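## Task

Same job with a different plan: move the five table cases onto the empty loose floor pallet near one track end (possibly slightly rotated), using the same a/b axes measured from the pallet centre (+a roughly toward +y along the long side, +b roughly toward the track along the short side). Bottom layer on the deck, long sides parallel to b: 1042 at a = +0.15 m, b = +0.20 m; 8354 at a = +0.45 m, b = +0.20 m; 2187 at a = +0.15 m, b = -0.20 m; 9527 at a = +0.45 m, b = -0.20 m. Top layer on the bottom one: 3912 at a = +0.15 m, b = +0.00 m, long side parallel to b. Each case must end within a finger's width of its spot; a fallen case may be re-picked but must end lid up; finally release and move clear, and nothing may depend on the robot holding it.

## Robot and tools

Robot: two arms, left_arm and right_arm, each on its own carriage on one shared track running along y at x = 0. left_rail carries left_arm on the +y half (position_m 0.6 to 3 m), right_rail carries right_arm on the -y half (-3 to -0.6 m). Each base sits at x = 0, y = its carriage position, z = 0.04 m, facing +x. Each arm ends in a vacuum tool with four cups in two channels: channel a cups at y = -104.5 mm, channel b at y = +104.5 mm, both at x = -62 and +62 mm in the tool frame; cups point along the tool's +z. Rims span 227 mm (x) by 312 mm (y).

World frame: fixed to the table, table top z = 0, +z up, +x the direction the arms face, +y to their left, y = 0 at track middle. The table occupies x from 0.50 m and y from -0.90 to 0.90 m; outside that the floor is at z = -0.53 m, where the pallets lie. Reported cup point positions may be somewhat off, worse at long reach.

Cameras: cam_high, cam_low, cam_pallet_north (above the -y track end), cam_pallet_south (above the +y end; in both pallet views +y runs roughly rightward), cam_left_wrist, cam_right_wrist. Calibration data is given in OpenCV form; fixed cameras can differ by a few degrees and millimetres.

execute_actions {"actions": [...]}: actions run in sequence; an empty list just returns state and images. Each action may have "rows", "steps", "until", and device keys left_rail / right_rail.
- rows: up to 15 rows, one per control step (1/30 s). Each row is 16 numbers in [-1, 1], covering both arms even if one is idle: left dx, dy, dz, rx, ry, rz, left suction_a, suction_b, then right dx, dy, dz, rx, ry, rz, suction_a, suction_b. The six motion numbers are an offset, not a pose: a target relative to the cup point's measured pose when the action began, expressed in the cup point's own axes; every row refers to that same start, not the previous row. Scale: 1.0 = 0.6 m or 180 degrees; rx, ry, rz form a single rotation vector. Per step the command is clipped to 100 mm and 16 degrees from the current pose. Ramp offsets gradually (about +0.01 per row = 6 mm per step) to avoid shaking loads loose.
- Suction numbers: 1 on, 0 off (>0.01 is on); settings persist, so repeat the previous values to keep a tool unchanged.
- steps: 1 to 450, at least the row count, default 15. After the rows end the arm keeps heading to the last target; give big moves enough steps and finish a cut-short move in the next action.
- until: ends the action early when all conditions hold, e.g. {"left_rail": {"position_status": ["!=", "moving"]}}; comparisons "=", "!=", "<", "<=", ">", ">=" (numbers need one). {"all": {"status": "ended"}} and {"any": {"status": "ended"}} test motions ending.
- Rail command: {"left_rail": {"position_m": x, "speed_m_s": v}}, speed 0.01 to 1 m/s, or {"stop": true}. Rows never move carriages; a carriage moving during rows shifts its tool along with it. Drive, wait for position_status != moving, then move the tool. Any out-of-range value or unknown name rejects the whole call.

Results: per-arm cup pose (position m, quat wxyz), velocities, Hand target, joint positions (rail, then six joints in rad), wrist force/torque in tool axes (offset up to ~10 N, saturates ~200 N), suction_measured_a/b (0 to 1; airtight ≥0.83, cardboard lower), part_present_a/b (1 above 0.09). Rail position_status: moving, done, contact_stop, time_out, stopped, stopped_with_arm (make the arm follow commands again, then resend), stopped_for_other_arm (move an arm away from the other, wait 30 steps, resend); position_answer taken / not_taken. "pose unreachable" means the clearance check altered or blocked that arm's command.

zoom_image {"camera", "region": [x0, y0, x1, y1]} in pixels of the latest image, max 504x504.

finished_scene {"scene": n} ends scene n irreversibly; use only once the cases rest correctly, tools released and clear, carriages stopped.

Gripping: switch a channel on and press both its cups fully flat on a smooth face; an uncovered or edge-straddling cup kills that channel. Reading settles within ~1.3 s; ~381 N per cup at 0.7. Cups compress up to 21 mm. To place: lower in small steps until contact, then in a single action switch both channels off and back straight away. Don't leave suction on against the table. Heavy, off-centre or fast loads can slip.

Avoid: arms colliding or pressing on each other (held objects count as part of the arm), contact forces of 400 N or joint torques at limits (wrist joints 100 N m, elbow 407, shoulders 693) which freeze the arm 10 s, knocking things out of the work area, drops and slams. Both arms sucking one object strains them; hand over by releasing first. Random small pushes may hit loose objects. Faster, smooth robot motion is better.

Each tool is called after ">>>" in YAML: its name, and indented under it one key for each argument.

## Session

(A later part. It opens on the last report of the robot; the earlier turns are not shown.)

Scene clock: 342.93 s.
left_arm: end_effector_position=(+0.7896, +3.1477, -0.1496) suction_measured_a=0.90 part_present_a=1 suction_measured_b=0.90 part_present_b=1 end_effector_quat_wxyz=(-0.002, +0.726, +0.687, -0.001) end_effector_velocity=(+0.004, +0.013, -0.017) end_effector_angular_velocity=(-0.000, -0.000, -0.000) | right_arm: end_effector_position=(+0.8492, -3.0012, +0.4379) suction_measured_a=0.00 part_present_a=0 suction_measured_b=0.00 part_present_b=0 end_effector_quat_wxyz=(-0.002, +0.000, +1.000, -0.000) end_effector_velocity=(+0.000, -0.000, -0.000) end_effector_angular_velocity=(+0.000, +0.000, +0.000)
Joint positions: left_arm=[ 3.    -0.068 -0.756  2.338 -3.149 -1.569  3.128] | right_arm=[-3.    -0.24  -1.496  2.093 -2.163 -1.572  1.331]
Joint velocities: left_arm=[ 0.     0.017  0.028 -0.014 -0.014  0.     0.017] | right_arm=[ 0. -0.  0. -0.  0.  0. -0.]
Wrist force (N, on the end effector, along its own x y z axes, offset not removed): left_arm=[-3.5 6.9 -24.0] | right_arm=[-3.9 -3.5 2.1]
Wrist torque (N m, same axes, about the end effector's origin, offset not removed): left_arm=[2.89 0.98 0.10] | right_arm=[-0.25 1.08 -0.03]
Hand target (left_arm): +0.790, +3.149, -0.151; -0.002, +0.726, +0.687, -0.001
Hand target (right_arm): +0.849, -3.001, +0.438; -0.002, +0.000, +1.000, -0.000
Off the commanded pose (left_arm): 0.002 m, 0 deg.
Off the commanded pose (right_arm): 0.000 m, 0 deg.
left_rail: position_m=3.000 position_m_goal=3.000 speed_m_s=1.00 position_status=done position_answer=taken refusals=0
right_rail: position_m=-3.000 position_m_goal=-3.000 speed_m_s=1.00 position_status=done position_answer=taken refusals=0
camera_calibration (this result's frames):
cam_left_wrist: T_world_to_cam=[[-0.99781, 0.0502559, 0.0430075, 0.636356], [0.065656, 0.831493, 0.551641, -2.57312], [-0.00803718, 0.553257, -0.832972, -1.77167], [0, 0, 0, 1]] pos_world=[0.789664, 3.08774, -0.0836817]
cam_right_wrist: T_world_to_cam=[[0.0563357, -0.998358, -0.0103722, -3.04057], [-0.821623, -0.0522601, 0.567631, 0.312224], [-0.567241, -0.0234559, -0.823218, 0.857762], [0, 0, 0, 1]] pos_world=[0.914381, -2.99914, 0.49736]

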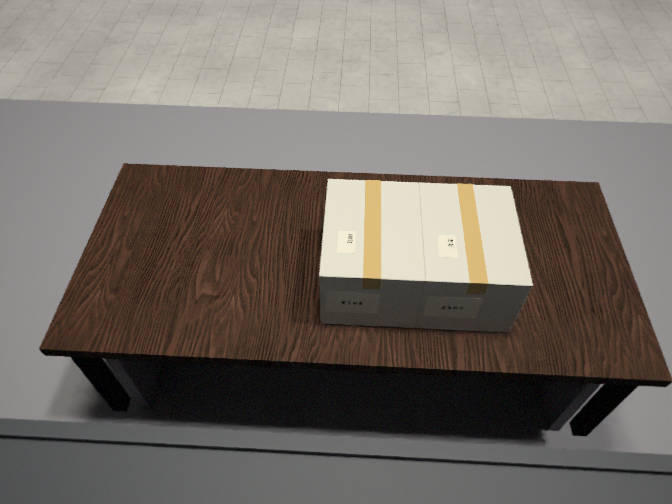

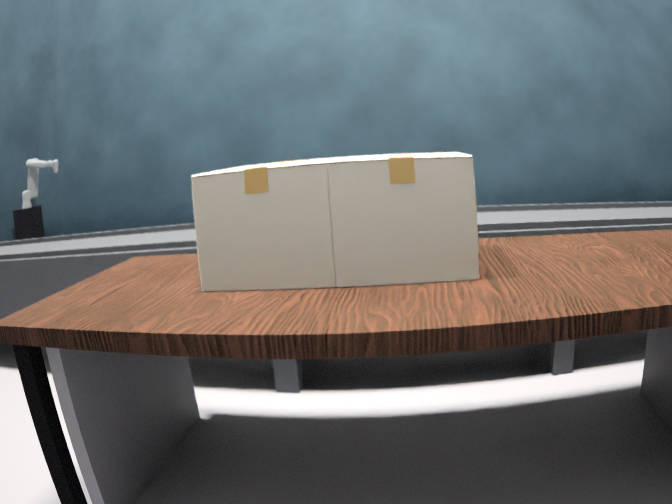

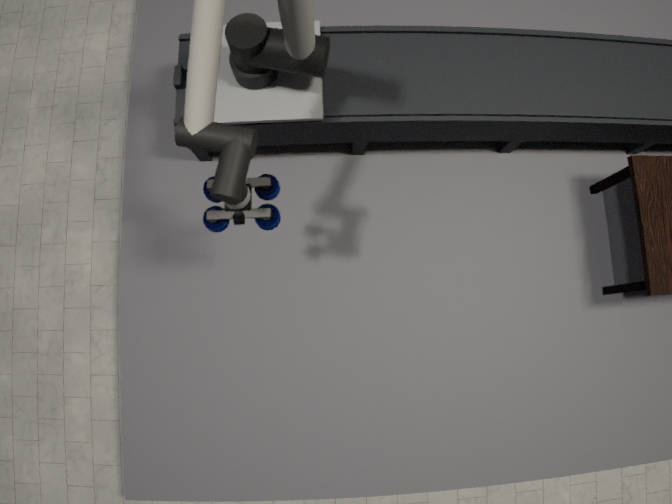

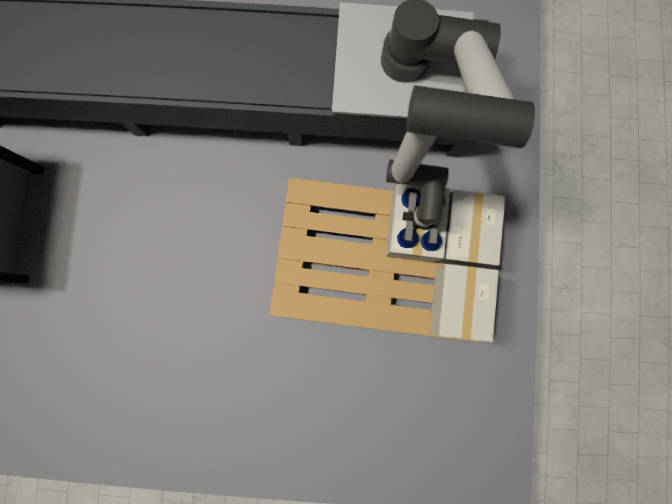

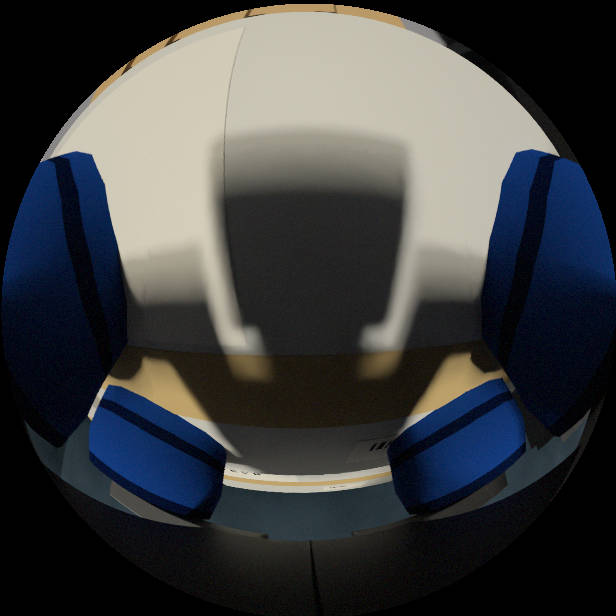

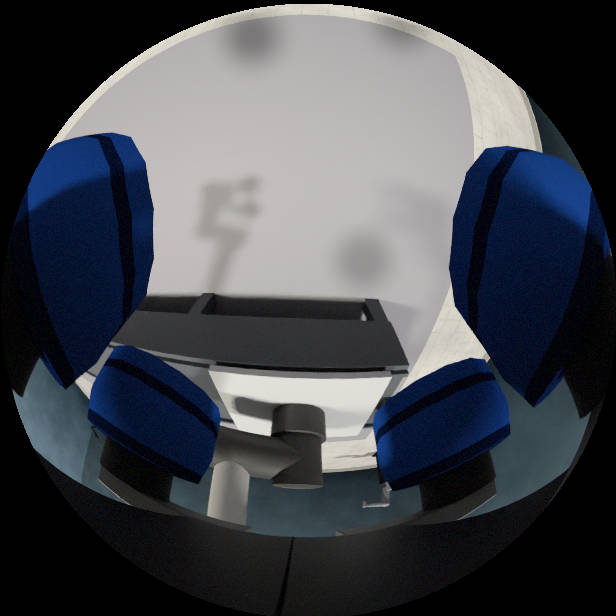

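>>> execute_actions:
  actions:
    - {"rows":[[-0.002,0.004,0.002,0,0,0,1,1,0,0,0,0,0,0,0,0],[-0.004,0.008,0.003,0,0,0,1,1,0,0,0,0,0,0,0,0],[-0.006,0.012,0.004,0,0,0,1,1,0,0,0,0,0,0,0,0],[-0.006,0.012,0.006,0,0,0,1,1,0,0,0,0,0,0,0,0],[-0.006,0.012,0.009,0,0,0,1,1,0,0,0,0,0,0,0,0],[-0.006,0.012,0.012,0,0,0,1,1,0,0,0,0,0,0,0,0],[-0.006,0.012,0.0157,0,0,0,1,1,0,0,0,0,0,0,0,0]],"steps":13}

>>> zoom_image:
  camera: "cam_pallet_south"
  region: [350, 170, 510, 290]

Scene clock: 358.23 s.
left_arm: end_effector_position=(+0.7964, +3.1439, -0.1584) suction_measured_a=0.90 part_present_a=1 suction_measured_b=0.90 part_present_b=1 end_effector_quat_wxyz=(-0.002, +0.726, +0.687, -0.001) end_effector_velocity=(+0.002, -0.001, -0.007) end_effector_angular_velocity=(-0.000, -0.001, -0.000) | right_arm: end_effector_position=(+0.8492, -3.0012, +0.4379) suction_measured_a=0.00 part_present_a=0 suction_measured_b=0.00 part_present_b=0 end_effector_quat_wxyz=(-0.002, +0.000, +1.000, -0.000) end_effector_velocity=(-0.000, +0.000, +0.000) end_effector_angular_velocity=(-0.000, -0.000, +0.000)
Joint positions: left_arm=[ 3.    -0.073 -0.742  2.327 -3.152 -1.57   3.124] | right_arm=[-3.    -0.24  -1.496  2.093 -2.163 -1.572  1.331]
Joint velocities: left_arm=[ 0.    -0.001  0.011 -0.004 -0.008 -0.    -0.001] | right_arm=[ 0.  0. -0.  0. -0. -0. -0.]
Wrist force (N, on the end effector, along its own x y z axes, offset not removed): left_arm=[-3.2 10.3 -23.0] | right_arm=[1.4 7.4 -3.0]
Wrist torque (N m, same axes, about the end effector's origin, offset not removed): left_arm=[3.26 0.39 0.28] | right_arm=[1.34 0.35 0.04]
Hand target (left_arm): +0.797, +3.144, -0.159; -0.002, +0.726, +0.687, -0.001
Hand target (right_arm): +0.849, -3.001, +0.438; -0.002, +0.000, +1.000, -0.000
Off the commanded pose (left_arm): 0.001 m, 0 deg.
Off the commanded pose (right_arm): 0.000 m, 0 deg.
left_rail: position_m=3.000 position_m_goal=3.000 speed_m_s=1.00 position_status=done position_answer=taken refusals=0
right_rail: position_m=-3.000 position_m_goal=-3.000 speed_m_s=1.00 position_status=done position_answer=taken refusals=0
camera_calibration (this result's frames):
cam_left_wrist: T_world_to_cam=[[-0.997808, 0.0502061, 0.0431038, 0.643871], [0.0656664, 0.831585, 0.551502, -2.56579], [-0.00815569, 0.553124, -0.833059, -1.77636], [0, 0, 0, 1]] pos_world=[0.796458, 3.08389, -0.0925313]
cam_right_wrist: T_world_to_cam=[[0.0563356, -0.998358, -0.0103722, -3.04057], [-0.821623, -0.05226, 0.567631, 0.312224], [-0.567241, -0.0234558, -0.823218, 0.857762], [0, 0, 0, 1]] pos_world=[0.91438, -2.99914, 0.49736]

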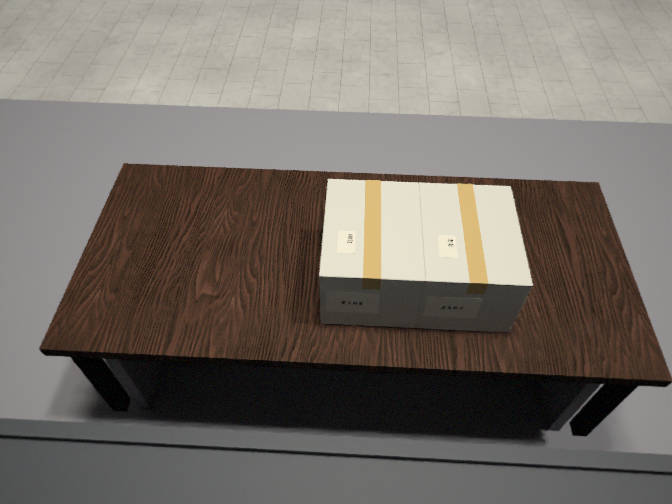

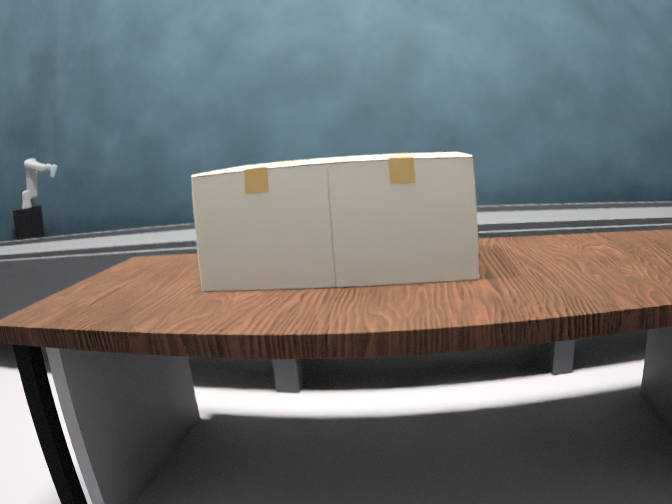

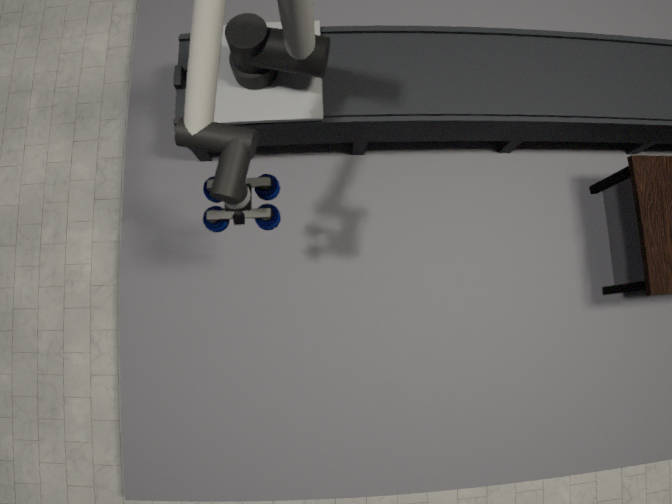

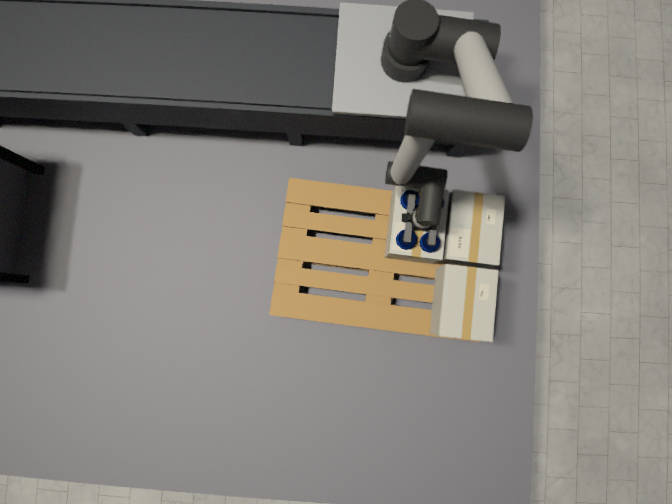

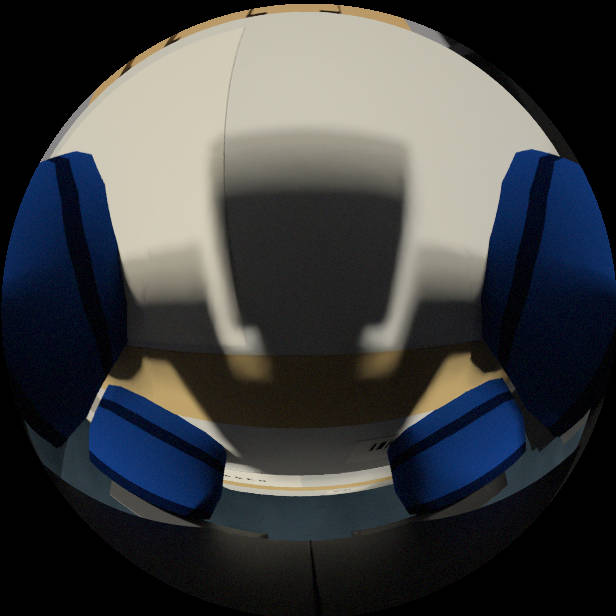

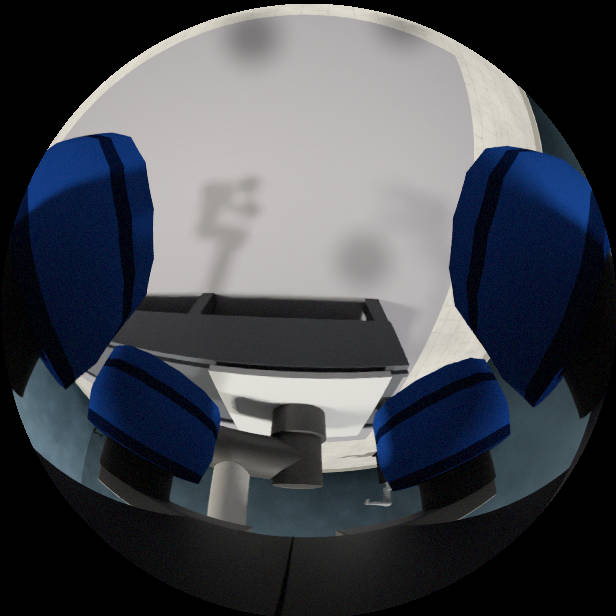

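Region (350, 170, 510, 290) of cam_pallet_south's 672x504 image, scaled by 3.150, with more detail than that image has; it fills the top 378 rows of this view, and the rest is white.

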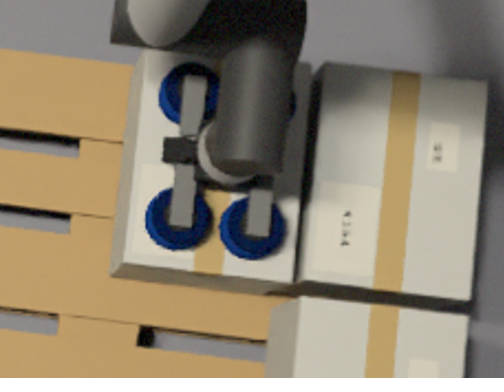

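>>> execute_actions:
  actions:
    - {"rows":[[0,0,0.002,0,0,0,1,1,0,0,0,0,0,0,0,0],[0,0,0.004,0,0,0,1,1,0,0,0,0,0,0,0,0],[0,0,0.006,0,0,0,1,1,0,0,0,0,0,0,0,0]],"steps":6}
    - {"rows":[[0,0,-0.006,0,0,0,0,0,0,0,0,0,0,0,0,0],[0,0,-0.014,0,0,0,0,0,0,0,0,0,0,0,0,0],[0,0,-0.025,0,0,0,0,0,0,0,0,0,0,0,0,0],[0,0,-0.04,0,0,0,0,0,0,0,0,0,0,0,0,0],[0,0,-0.055,0,0,0,0,0,0,0,0,0,0,0,0,0],[0,0,-0.07,0,0,0,0,0,0,0,0,0,0,0,0,0]],"steps":12}
    - {"left_rail":{"position_m":0.6},"rows":[[-0.02,0,-0.05,0,0,0,0,0,0,0,0,0,0,0,0,0],[-0.06,0,-0.12,0,0,-0.005,0,0,0,0,0,0,0,0,0,0],[-0.12,0.02,-0.22,0,0,-0.01,0,0,0,0,0,0,0,0,0,0],[-1.0,0.086,-0.91,0,0,-0.0176,0,0,0,0,0,0,0,0,0,0]],"steps":50}
    - {"rows":[[-0.81,0,0,0,0,0,0,0,0,0,0,0,0,0,0,0]],"steps":30}

Scene clock: 374.03 s.
left_arm: end_effector_position=(+0.8148, -0.2732, +0.4194) suction_measured_a=0.01 part_present_a=0 suction_measured_b=0.01 part_present_b=0 end_effector_quat_wxyz=(-0.002, +0.707, +0.707, +0.000) end_effector_velocity=(+0.015, -0.564, +0.001) end_effector_angular_velocity=(+0.005, +0.002, +0.003) | right_arm: end_effector_position=(+0.8492, -3.0012, +0.4379) suction_measured_a=0.00 part_present_a=0 suction_measured_b=0.00 part_present_b=0 end_effector_quat_wxyz=(-0.002, +0.000, +1.000, -0.000) end_effector_velocity=(+0.000, -0.000, -0.000) end_effector_angular_velocity=(+0.000, +0.000, -0.000)
Joint positions: left_arm=[ 0.667 -1.019 -1.067  1.526 -2.026 -1.571  2.123] | right_arm=[-3.    -0.24  -1.496  2.093 -2.163 -1.572  1.331]
Joint velocities: left_arm=[-0.521 -0.008  0.045 -0.077  0.038  0.001 -0.011] | right_arm=[ 0. -0.  0. -0. -0.  0.  0.]
Wrist force (N, on the end effector, along its own x y z axes, offset not removed): left_arm=[-7.4 10.3 0.4] | right_arm=[1.8 -2.2 -2.8]
Wrist torque (N m, same axes, about the end effector's origin, offset not removed): left_arm=[1.39 0.27 0.12] | right_arm=[-0.09 0.30 -0.14]
Hand target (left_arm): +0.816, -0.297, +0.420; -0.002, +0.707, +0.707, +0.000
Hand target (right_arm): +0.849, -3.001, +0.438; -0.002, +0.000, +1.000, -0.000
Off the commanded pose (left_arm): 0.004 m, 0 deg.
Off the commanded pose (right_arm): 0.000 m, 0 deg.
left_rail: position_m=0.667 position_m_goal=0.600 speed_m_s=1.00 position_status=moving position_answer=taken refusals=0
right_rail: position_m=-3.000 position_m_goal=-3.000 speed_m_s=1.00 position_status=done position_answer=taken refusals=0
camera_calibration (this result's frames):
cam_left_wrist: T_world_to_cam=[[-0.999106, -0.00469533, 0.0420207, 0.795466], [0.0193263, 0.833213, 0.552614, -0.00634201], [-0.0376069, 0.552932, -0.832377, 0.618859], [0, 0, 0, 1]] pos_world=[0.818151, -0.333168, 0.485203]
cam_right_wrist: T_world_to_cam=[[0.0563356, -0.998358, -0.0103723, -3.04057], [-0.821623, -0.0522601, 0.567631, 0.312224], [-0.567241, -0.0234557, -0.823218, 0.857762], [0, 0, 0, 1]] pos_world=[0.914381, -2.99914, 0.497359]

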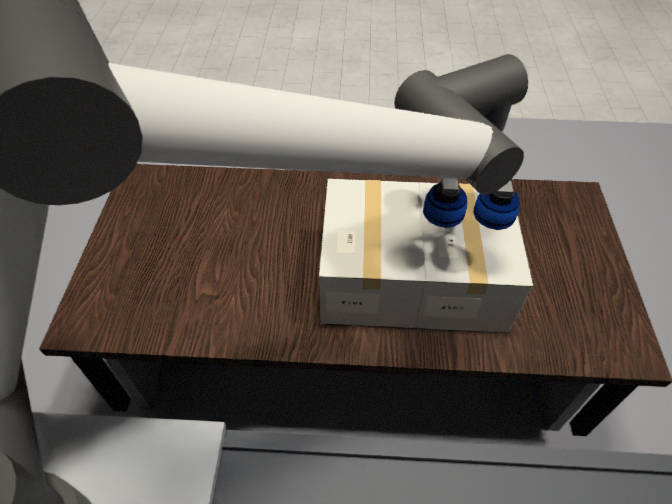

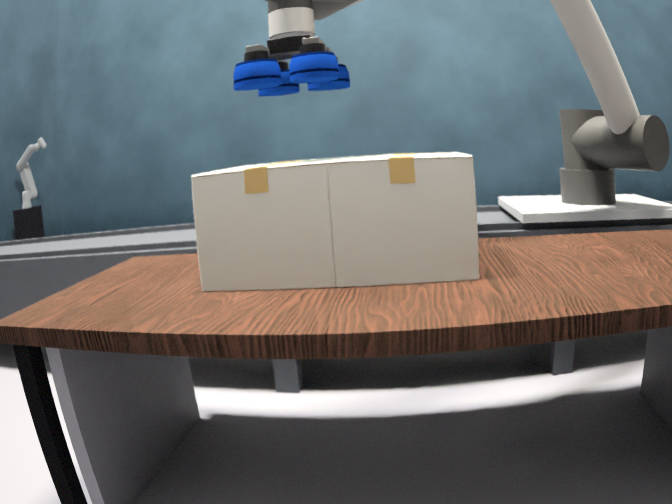

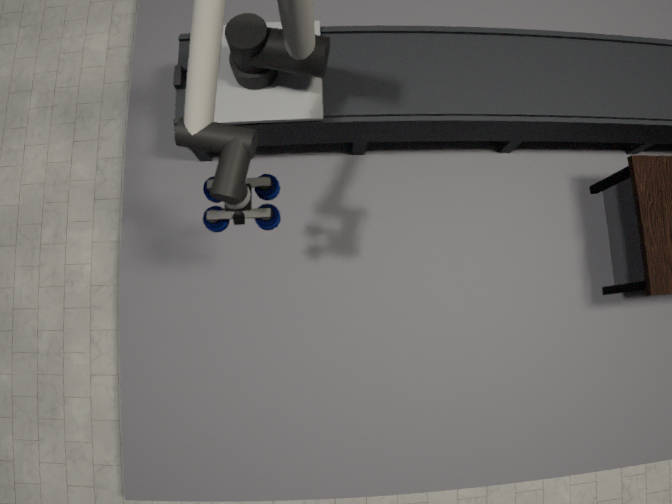

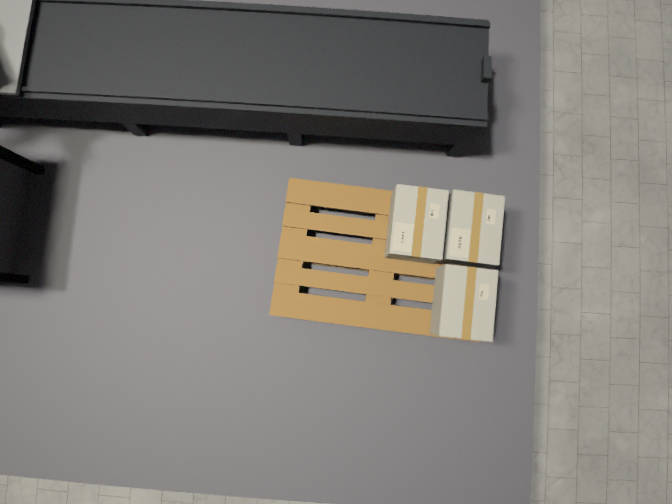

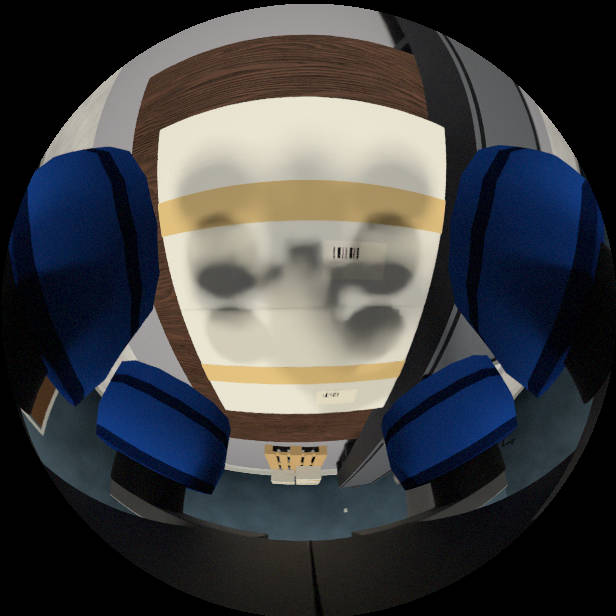

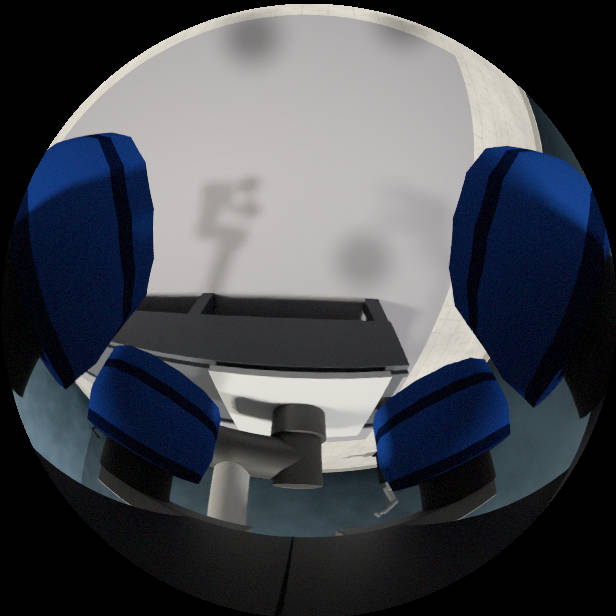

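>>> execute_actions:
  actions: []

>>> zoom_image:
  camera: "cam_high"
  region: [300, 270, 540, 340]

Scene clock: 377.13 s.
left_arm: end_effector_position=(+0.8162, -0.3441, +0.4195) suction_measured_a=0.01 part_present_a=0 suction_measured_b=0.01 part_present_b=0 end_effector_quat_wxyz=(-0.002, +0.707, +0.707, +0.000) end_effector_velocity=(-0.000, +0.000, +0.000) end_effector_angular_velocity=(-0.000, -0.000, -0.000) | right_arm: end_effector_position=(+0.8492, -3.0012, +0.4379) suction_measured_a=0.00 part_present_a=0 suction_measured_b=0.00 part_present_b=0 end_effector_quat_wxyz=(-0.002, +0.000, +1.000, -0.000) end_effector_velocity=(-0.000, +0.000, +0.000) end_effector_angular_velocity=(-0.000, -0.000, +0.000)
Joint positions: left_arm=[ 0.6   -1.02  -1.063  1.519 -2.023 -1.571  2.122] | right_arm=[-3.    -0.24  -1.496  2.093 -2.163 -1.572  1.331]
Joint velocities: left_arm=[ 0. -0. -0.  0. -0.  0. -0.] | right_arm=[ 0.  0. -0.  0. -0.  0. -0.]
Wrist force (N, on the end effector, along its own x y z axes, offset not removed): left_arm=[-3.4 7.7 2.3] | right_arm=[0.3 2.8 1.8]
Wrist torque (N m, same axes, about the end effector's origin, offset not removed): left_arm=[1.14 -0.05 0.23] | right_arm=[0.70 0.57 -0.01]
Hand target (left_arm): +0.816, -0.344, +0.420; -0.002, +0.707, +0.707, +0.000
Hand target (right_arm): +0.849, -3.001, +0.438; -0.002, +0.000, +1.000, -0.000
Off the commanded pose (left_arm): 0.000 m, 0 deg.
Off the commanded pose (right_arm): 0.000 m, 0 deg.
left_rail: position_m=0.600 position_m_goal=0.600 speed_m_s=1.00 position_status=done position_answer=taken refusals=0
right_rail: position_m=-3.000 position_m_goal=-3.000 speed_m_s=1.00 position_status=done position_answer=taken refusals=0
camera_calibration (this result's frames):
cam_left_wrist: T_world_to_cam=[[-0.999098, -0.0049511, 0.0421842, 0.796352], [0.0192215, 0.832953, 0.553009, 0.0524001], [-0.0378754, 0.553321, -0.832107, 0.658479], [0, 0, 0, 1]] pos_world=[0.819566, -0.404054, 0.485353]
cam_right_wrist: T_world_to_cam=[[0.0563357, -0.998358, -0.0103722, -3.04057], [-0.821623, -0.0522601, 0.567631, 0.312224], [-0.567241, -0.0234558, -0.823218, 0.857762], [0, 0, 0, 1]] pos_world=[0.914381, -2.99914, 0.49736]

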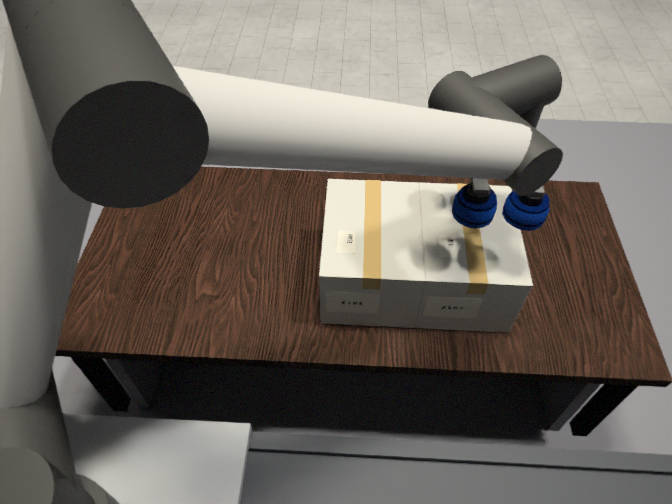

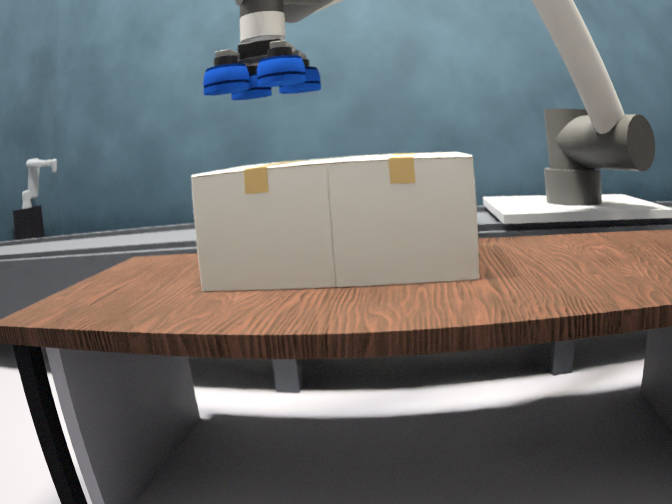

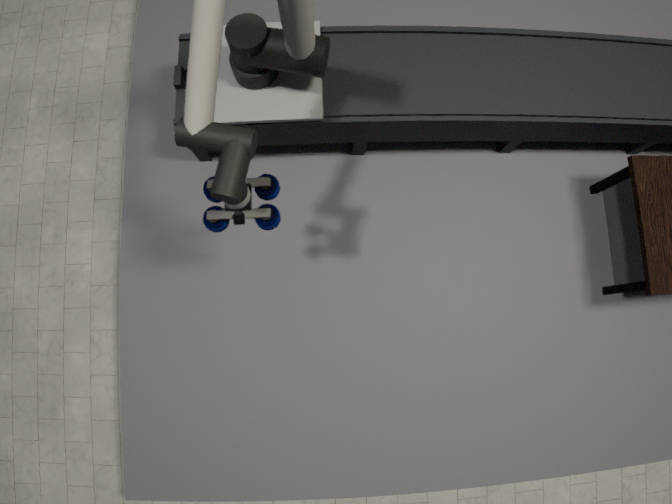

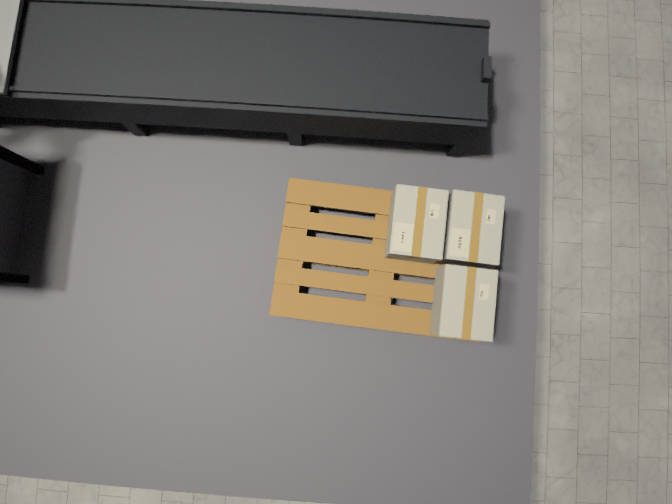

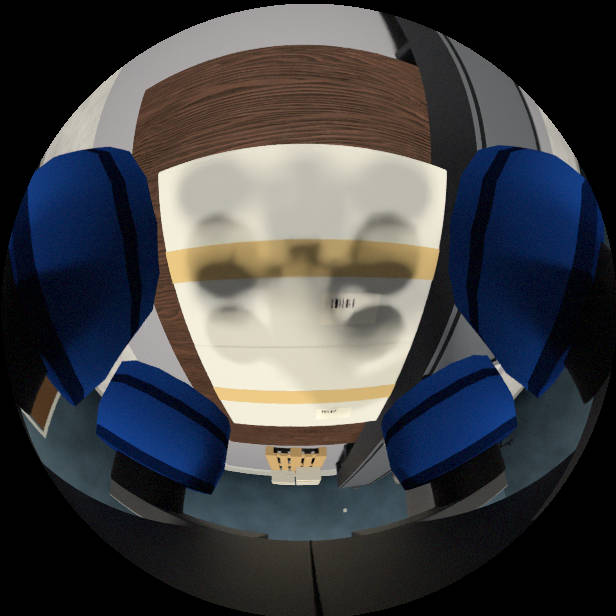

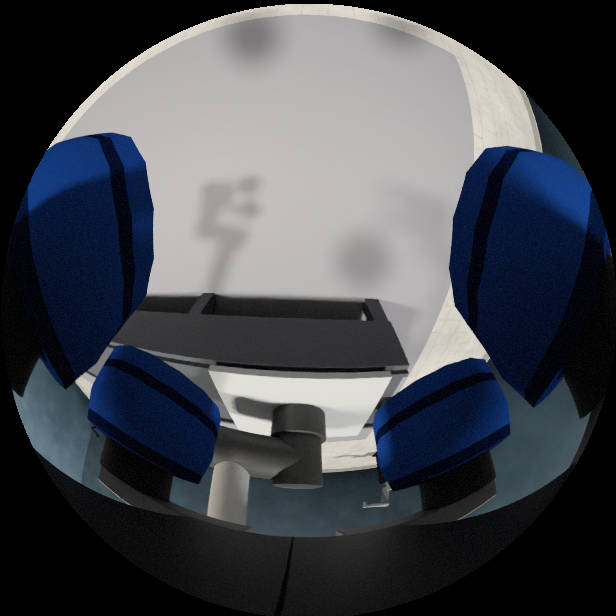

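Region (300, 270, 540, 340) of cam_high's 672x504 image, scaled by 2.100, with more detail than that image has; it fills the top 147 rows of this view, and the rest is white.

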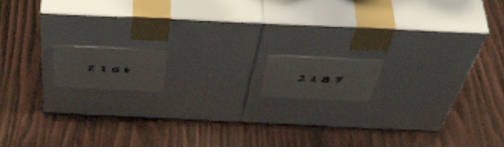

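>>> execute_actions:
  actions:
    - {"rows":[[0.01,0,0.03,0,0,0,0,0,0,0,0,0,0,0,0,0],[0.02,-0.002,0.07,0,0,0,0,0,0,0,0,0,0,0,0,0],[0.03,-0.003,0.12,0,0,0,0,0,0,0,0,0,0,0,0,0],[0.04,-0.003,0.17,0,0,0,0,0,0,0,0,0,0,0,0,0],[0.04,-0.003,0.22,0,0,0,0,0,0,0,0,0,0,0,0,0],[0.04,-0.003,0.25,0,0,0,0,0,0,0,0,0,0,0,0,0],[0.04,-0.003,0.269,0,0,0,0,0,0,0,0,0,0,0,0,0]],"steps":19}
    - {"rows":[[0,0,0.01,0,0,0,1,1,0,0,0,0,0,0,0,0],[0,0,0.02,0,0,0,1,1,0,0,0,0,0,0,0,0],[0,0,0.03,0,0,0,1,1,0,0,0,0,0,0,0,0],[0,0,0.04,0,0,0,1,1,0,0,0,0,0,0,0,0],[0,0,0.052,0,0,0,1,1,0,0,0,0,0,0,0,0]],"steps":22}

Scene clock: 388.10 s.
left_arm: end_effector_position=(+0.8140, -0.3194, +0.2282) suction_measured_a=0.89 part_present_a=1 suction_measured_b=0.89 part_present_b=1 end_effector_quat_wxyz=(-0.002, +0.707, +0.707, +0.000) end_effector_velocity=(+0.000, -0.000, -0.001) end_effector_angular_velocity=(+0.000, +0.000, -0.000) | right_arm: end_effector_position=(+0.8492, -3.0012, +0.4379) suction_measured_a=0.00 part_present_a=0 suction_measured_b=0.00 part_present_b=0 end_effector_quat_wxyz=(-0.002, +0.000, +1.000, -0.000) end_effector_velocity=(+0.000, -0.000, -0.000) end_effector_angular_velocity=(+0.000, +0.000, -0.000)
Joint positions: left_arm=[ 0.6   -1.01  -0.962  1.656 -2.261 -1.571  2.131] | right_arm=[-3.    -0.24  -1.496  2.093 -2.163 -1.572  1.331]
Joint velocities: left_arm=[ 0.    -0.     0.     0.    -0.001  0.     0.   ] | right_arm=[ 0. -0.  0. -0.  0. -0.  0.]
Wrist force (N, on the end effector, along its own x y z axes, offset not removed): left_arm=[-1.3 3.3 -21.4] | right_arm=[-4.0 -4.1 -2.6]
Wrist torque (N m, same axes, about the end effector's origin, offset not removed): left_arm=[4.37 0.19 0.04] | right_arm=[-0.08 1.02 0.17]
Hand target (left_arm): +0.814, -0.319, +0.228; -0.002, +0.707, +0.707, +0.000
Hand target (right_arm): +0.849, -3.001, +0.438; -0.002, +0.000, +1.000, -0.000
Off the commanded pose (left_arm): 0.000 m, 0 deg.
Off the commanded pose (right_arm): 0.000 m, 0 deg.
left_rail: position_m=0.600 position_m_goal=0.600 speed_m_s=1.00 position_status=done position_answer=taken refusals=0
right_rail: position_m=-3.000 position_m_goal=-3.000 speed_m_s=1.00 position_status=done position_answer=taken refusals=0
camera_calibration (this result's frames):
cam_left_wrist: T_world_to_cam=[[-0.999084, -0.00497505, 0.0424959, 0.802246], [0.0193733, 0.832966, 0.552985, 0.137601], [-0.0381488, 0.553302, -0.832107, 0.485737], [0, 0, 0, 1]] pos_world=[0.817375, -0.379385, 0.294002]
cam_right_wrist: T_world_to_cam=[[0.0563357, -0.998358, -0.0103722, -3.04057], [-0.821623, -0.0522601, 0.567631, 0.312224], [-0.567241, -0.0234558, -0.823218, 0.857762], [0, 0, 0, 1]] pos_world=[0.914381, -2.99914, 0.49736]

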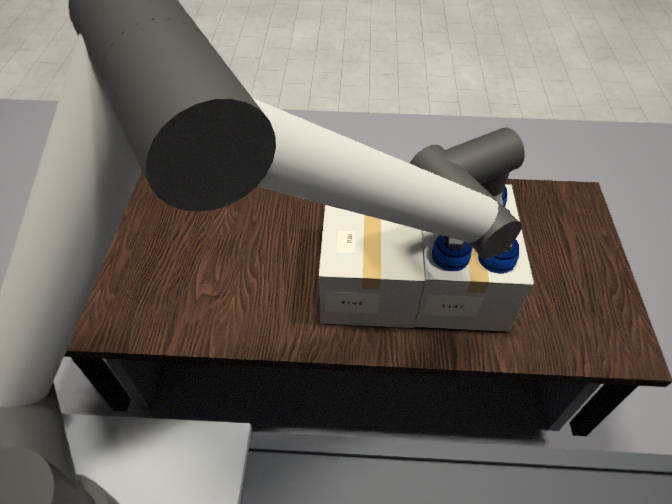

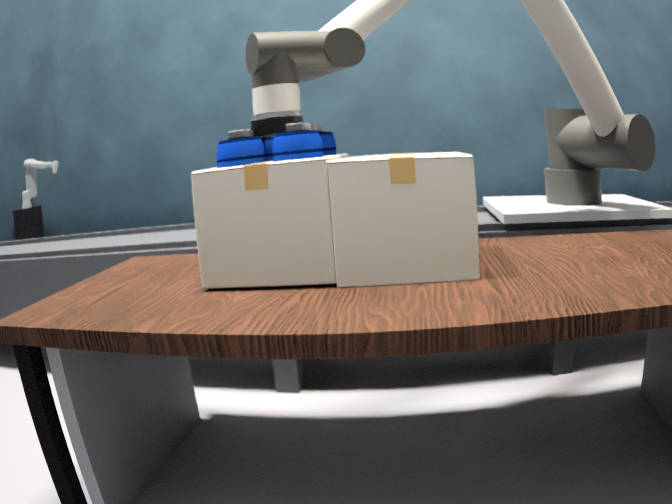

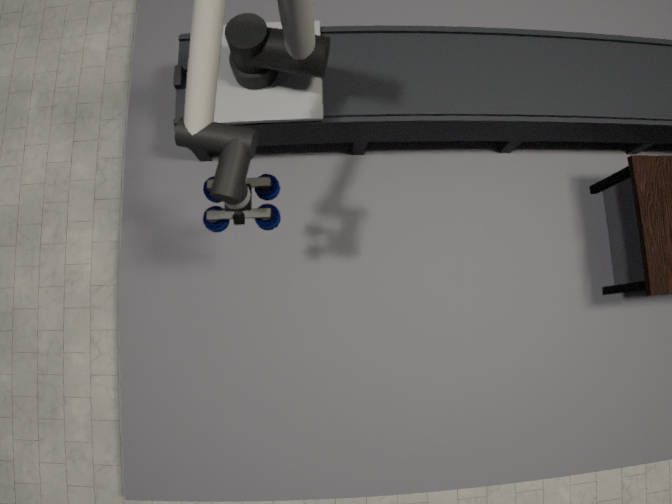

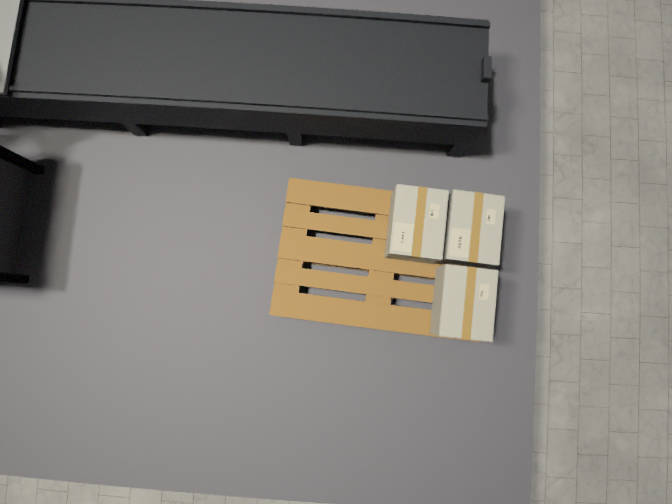

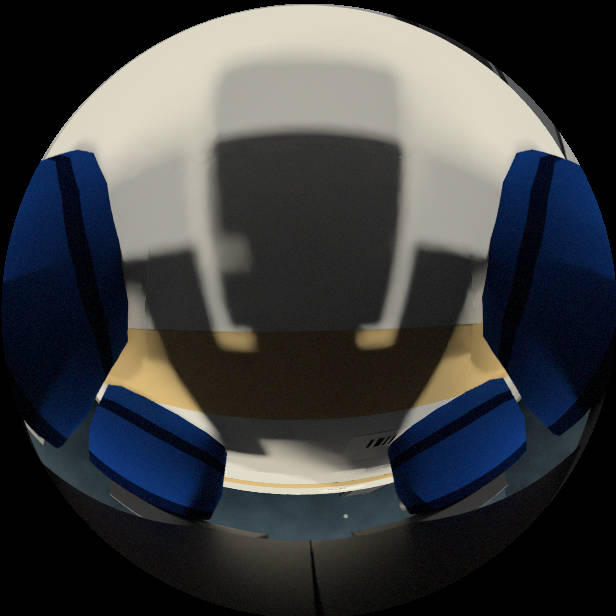

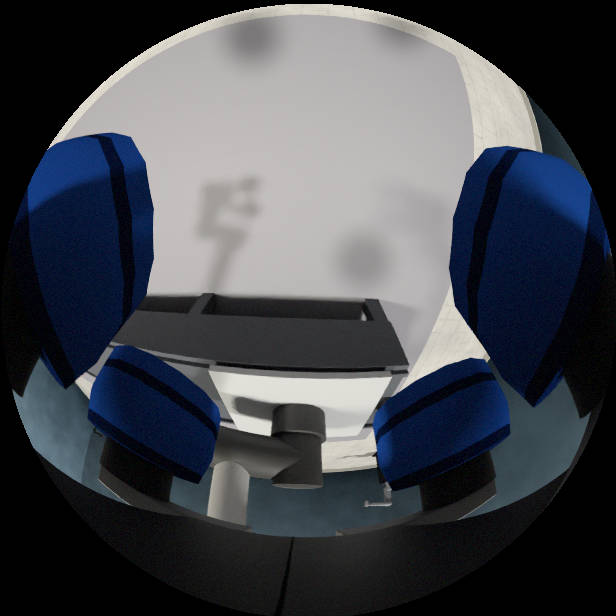

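>>> execute_actions:
  actions:
    - {"rows":[[-0.002,0,-0.005,0,0,0,1,1,0,0,0,0,0,0,0,0],[-0.004,0,-0.012,0,0,0,1,1,0,0,0,0,0,0,0,0],[-0.006,0,-0.022,0,0,0,1,1,0,0,0,0,0,0,0,0],[-0.008,0,-0.035,0,0,0,1,1,0,0,0,0,0,0,0,0],[-0.01,0,-0.055,0,0,0,1,1,0,0,0,0,0,0,0,0],[-0.01,0,-0.08,0,0,0,1,1,0,0,0,0,0,0,0,0],[-0.01,0,-0.11,0,0,0,1,1,0,0,0,0,0,0,0,0],[-0.01,0,-0.15,0,0,0,1,1,0,0,0,0,0,0,0,0],[-0.01,0,-0.19,0,0,0,1,1,0,0,0,0,0,0,0,0],[-0.01,0,-0.24,0,0,0,1,1,0,0,0,0,0,0,0,0],[-0.01,0,-0.29,0,0,0,1,1,0,0,0,0,0,0,0,0],[-0.01,0,-0.34,0,0,0,1,1,0,0,0,0,0,0,0,0],[-0.01,0,-0.39,0,0,0,1,1,0,0,0,0,0,0,0,0],[-0.01,0,-0.43,0,0,0,1,1,0,0,0,0,0,0,0,0],[-0.01,0,-0.46,0,0,0,1,1,0,0,0,0,0,0,0,0]],"steps":23}
    - {"left_rail":{"position_m":3.0},"rows":[[0.01,0,-0.02,0,0,0,1,1,0,0,0,0,0,0,0,0],[0.03,0.01,-0.02,0,0,0.002,1,1,0,0,0,0,0,0,0,0],[0.06,0.02,-0.02,0,0,0.004,1,1,0,0,0,0,0,0,0,0],[0.1,0.04,-0.02,0,0,0.007,1,1,0,0,0,0,0,0,0,0],[0.15,0.06,-0.02,0,0,0.01,1,1,0,0,0,0,0,0,0,0],[0.22,0.09,-0.02,0,0,0.014,1,1,0,0,0,0,0,0,0,0],[0.3,0.12,-0.02,0,0,0.0176,1,1,0,0,0,0,0,0,0,0],[1.0,0.4,-0.02,0,0,0.0176,1,1,0,0,0,0,0,0,0,0]],"steps":42}

Scene clock: 403.10 s.
left_arm: end_effector_position=(+1.0534, +1.3966, +0.5100) suction_measured_a=0.90 part_present_a=1 suction_measured_b=0.90 part_present_b=1 end_effector_quat_wxyz=(-0.000, +0.726, +0.687, -0.000) end_effector_velocity=(+0.010, +1.015, -0.000) end_effector_angular_velocity=(-0.002, +0.002, -0.003) | right_arm: end_effector_position=(+0.8492, -3.0012, +0.4379) suction_measured_a=0.00 part_present_a=0 suction_measured_b=0.00 part_present_b=0 end_effector_quat_wxyz=(-0.002, +0.000, +1.000, -0.000) end_effector_velocity=(+0.000, +0.000, -0.000) end_effector_angular_velocity=(+0.000, +0.000, -0.000)
Joint positions: left_arm=[ 1.724 -0.485 -1.263  1.686 -1.993 -1.571  2.712] | right_arm=[-3.    -0.24  -1.496  2.093 -2.163 -1.572  1.331]
Joint velocities: left_arm=[ 1.     0.017  0.006 -0.008  0.003 -0.002  0.02 ] | right_arm=[ 0.  0.  0. -0.  0.  0.  0.]
Wrist force (N, on the end effector, along its own x y z axes, offset not removed): left_arm=[4.5 9.2 -31.6] | right_arm=[-5.1 4.8 -2.8]
Wrist torque (N m, same axes, about the end effector's origin, offset not removed): left_arm=[4.64 -0.02 0.22] | right_arm=[1.06 1.12 -0.14]
Hand target (left_arm): +1.054, +1.441, +0.510; -0.001, +0.726, +0.687, -0.000
Hand target (right_arm): +0.849, -3.001, +0.438; -0.002, +0.000, +1.000, -0.000
Off the commanded pose (left_arm): 0.002 m, 0 deg.
Off the commanded pose (right_arm): 0.000 m, 0 deg.
left_rail: position_m=1.724 position_m_goal=3.000 speed_m_s=1.00 position_status=moving position_answer=taken refusals=0
right_rail: position_m=-3.000 position_m_goal=-3.000 speed_m_s=1.00 position_status=done position_answer=taken refusals=0
camera_calibration (this result's frames):
cam_left_wrist: T_world_to_cam=[[-0.997887, 0.050264, 0.0411824, 0.960253], [0.0646433, 0.832363, 0.550447, -1.49775], [-0.00661107, 0.551946, -0.833854, -0.250556], [0, 0, 0, 1]] pos_world=[1.05339, 1.3367, 0.575958]
cam_right_wrist: T_world_to_cam=[[0.0563356, -0.998358, -0.0103722, -3.04057], [-0.821623, -0.05226, 0.567631, 0.312224], [-0.567241, -0.0234557, -0.823218, 0.857762], [0, 0, 0, 1]] pos_world=[0.914381, -2.99914, 0.49736]

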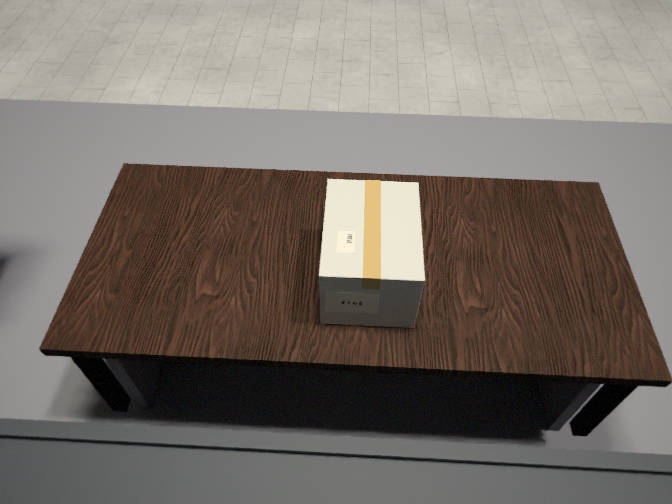

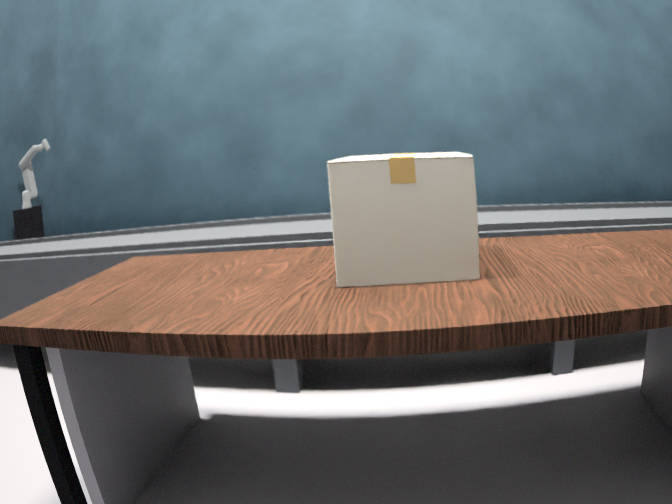

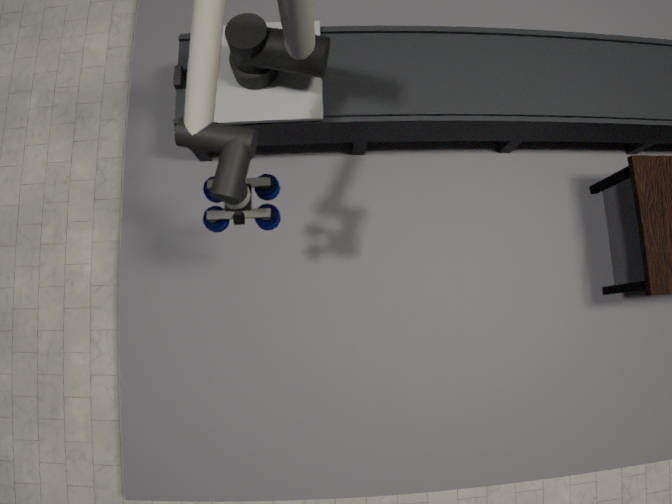

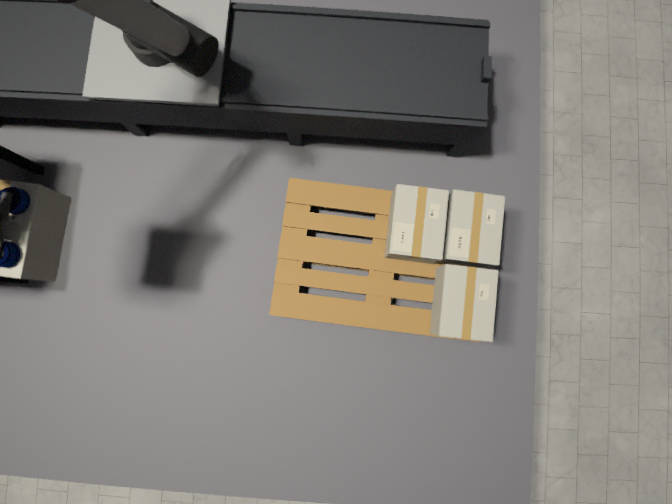

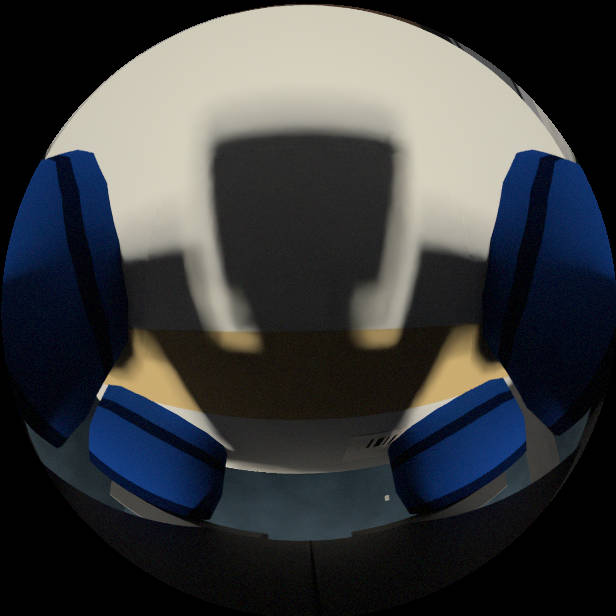

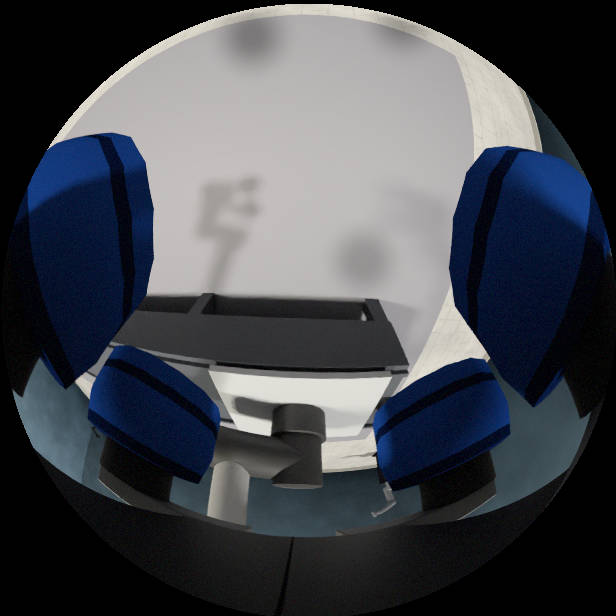

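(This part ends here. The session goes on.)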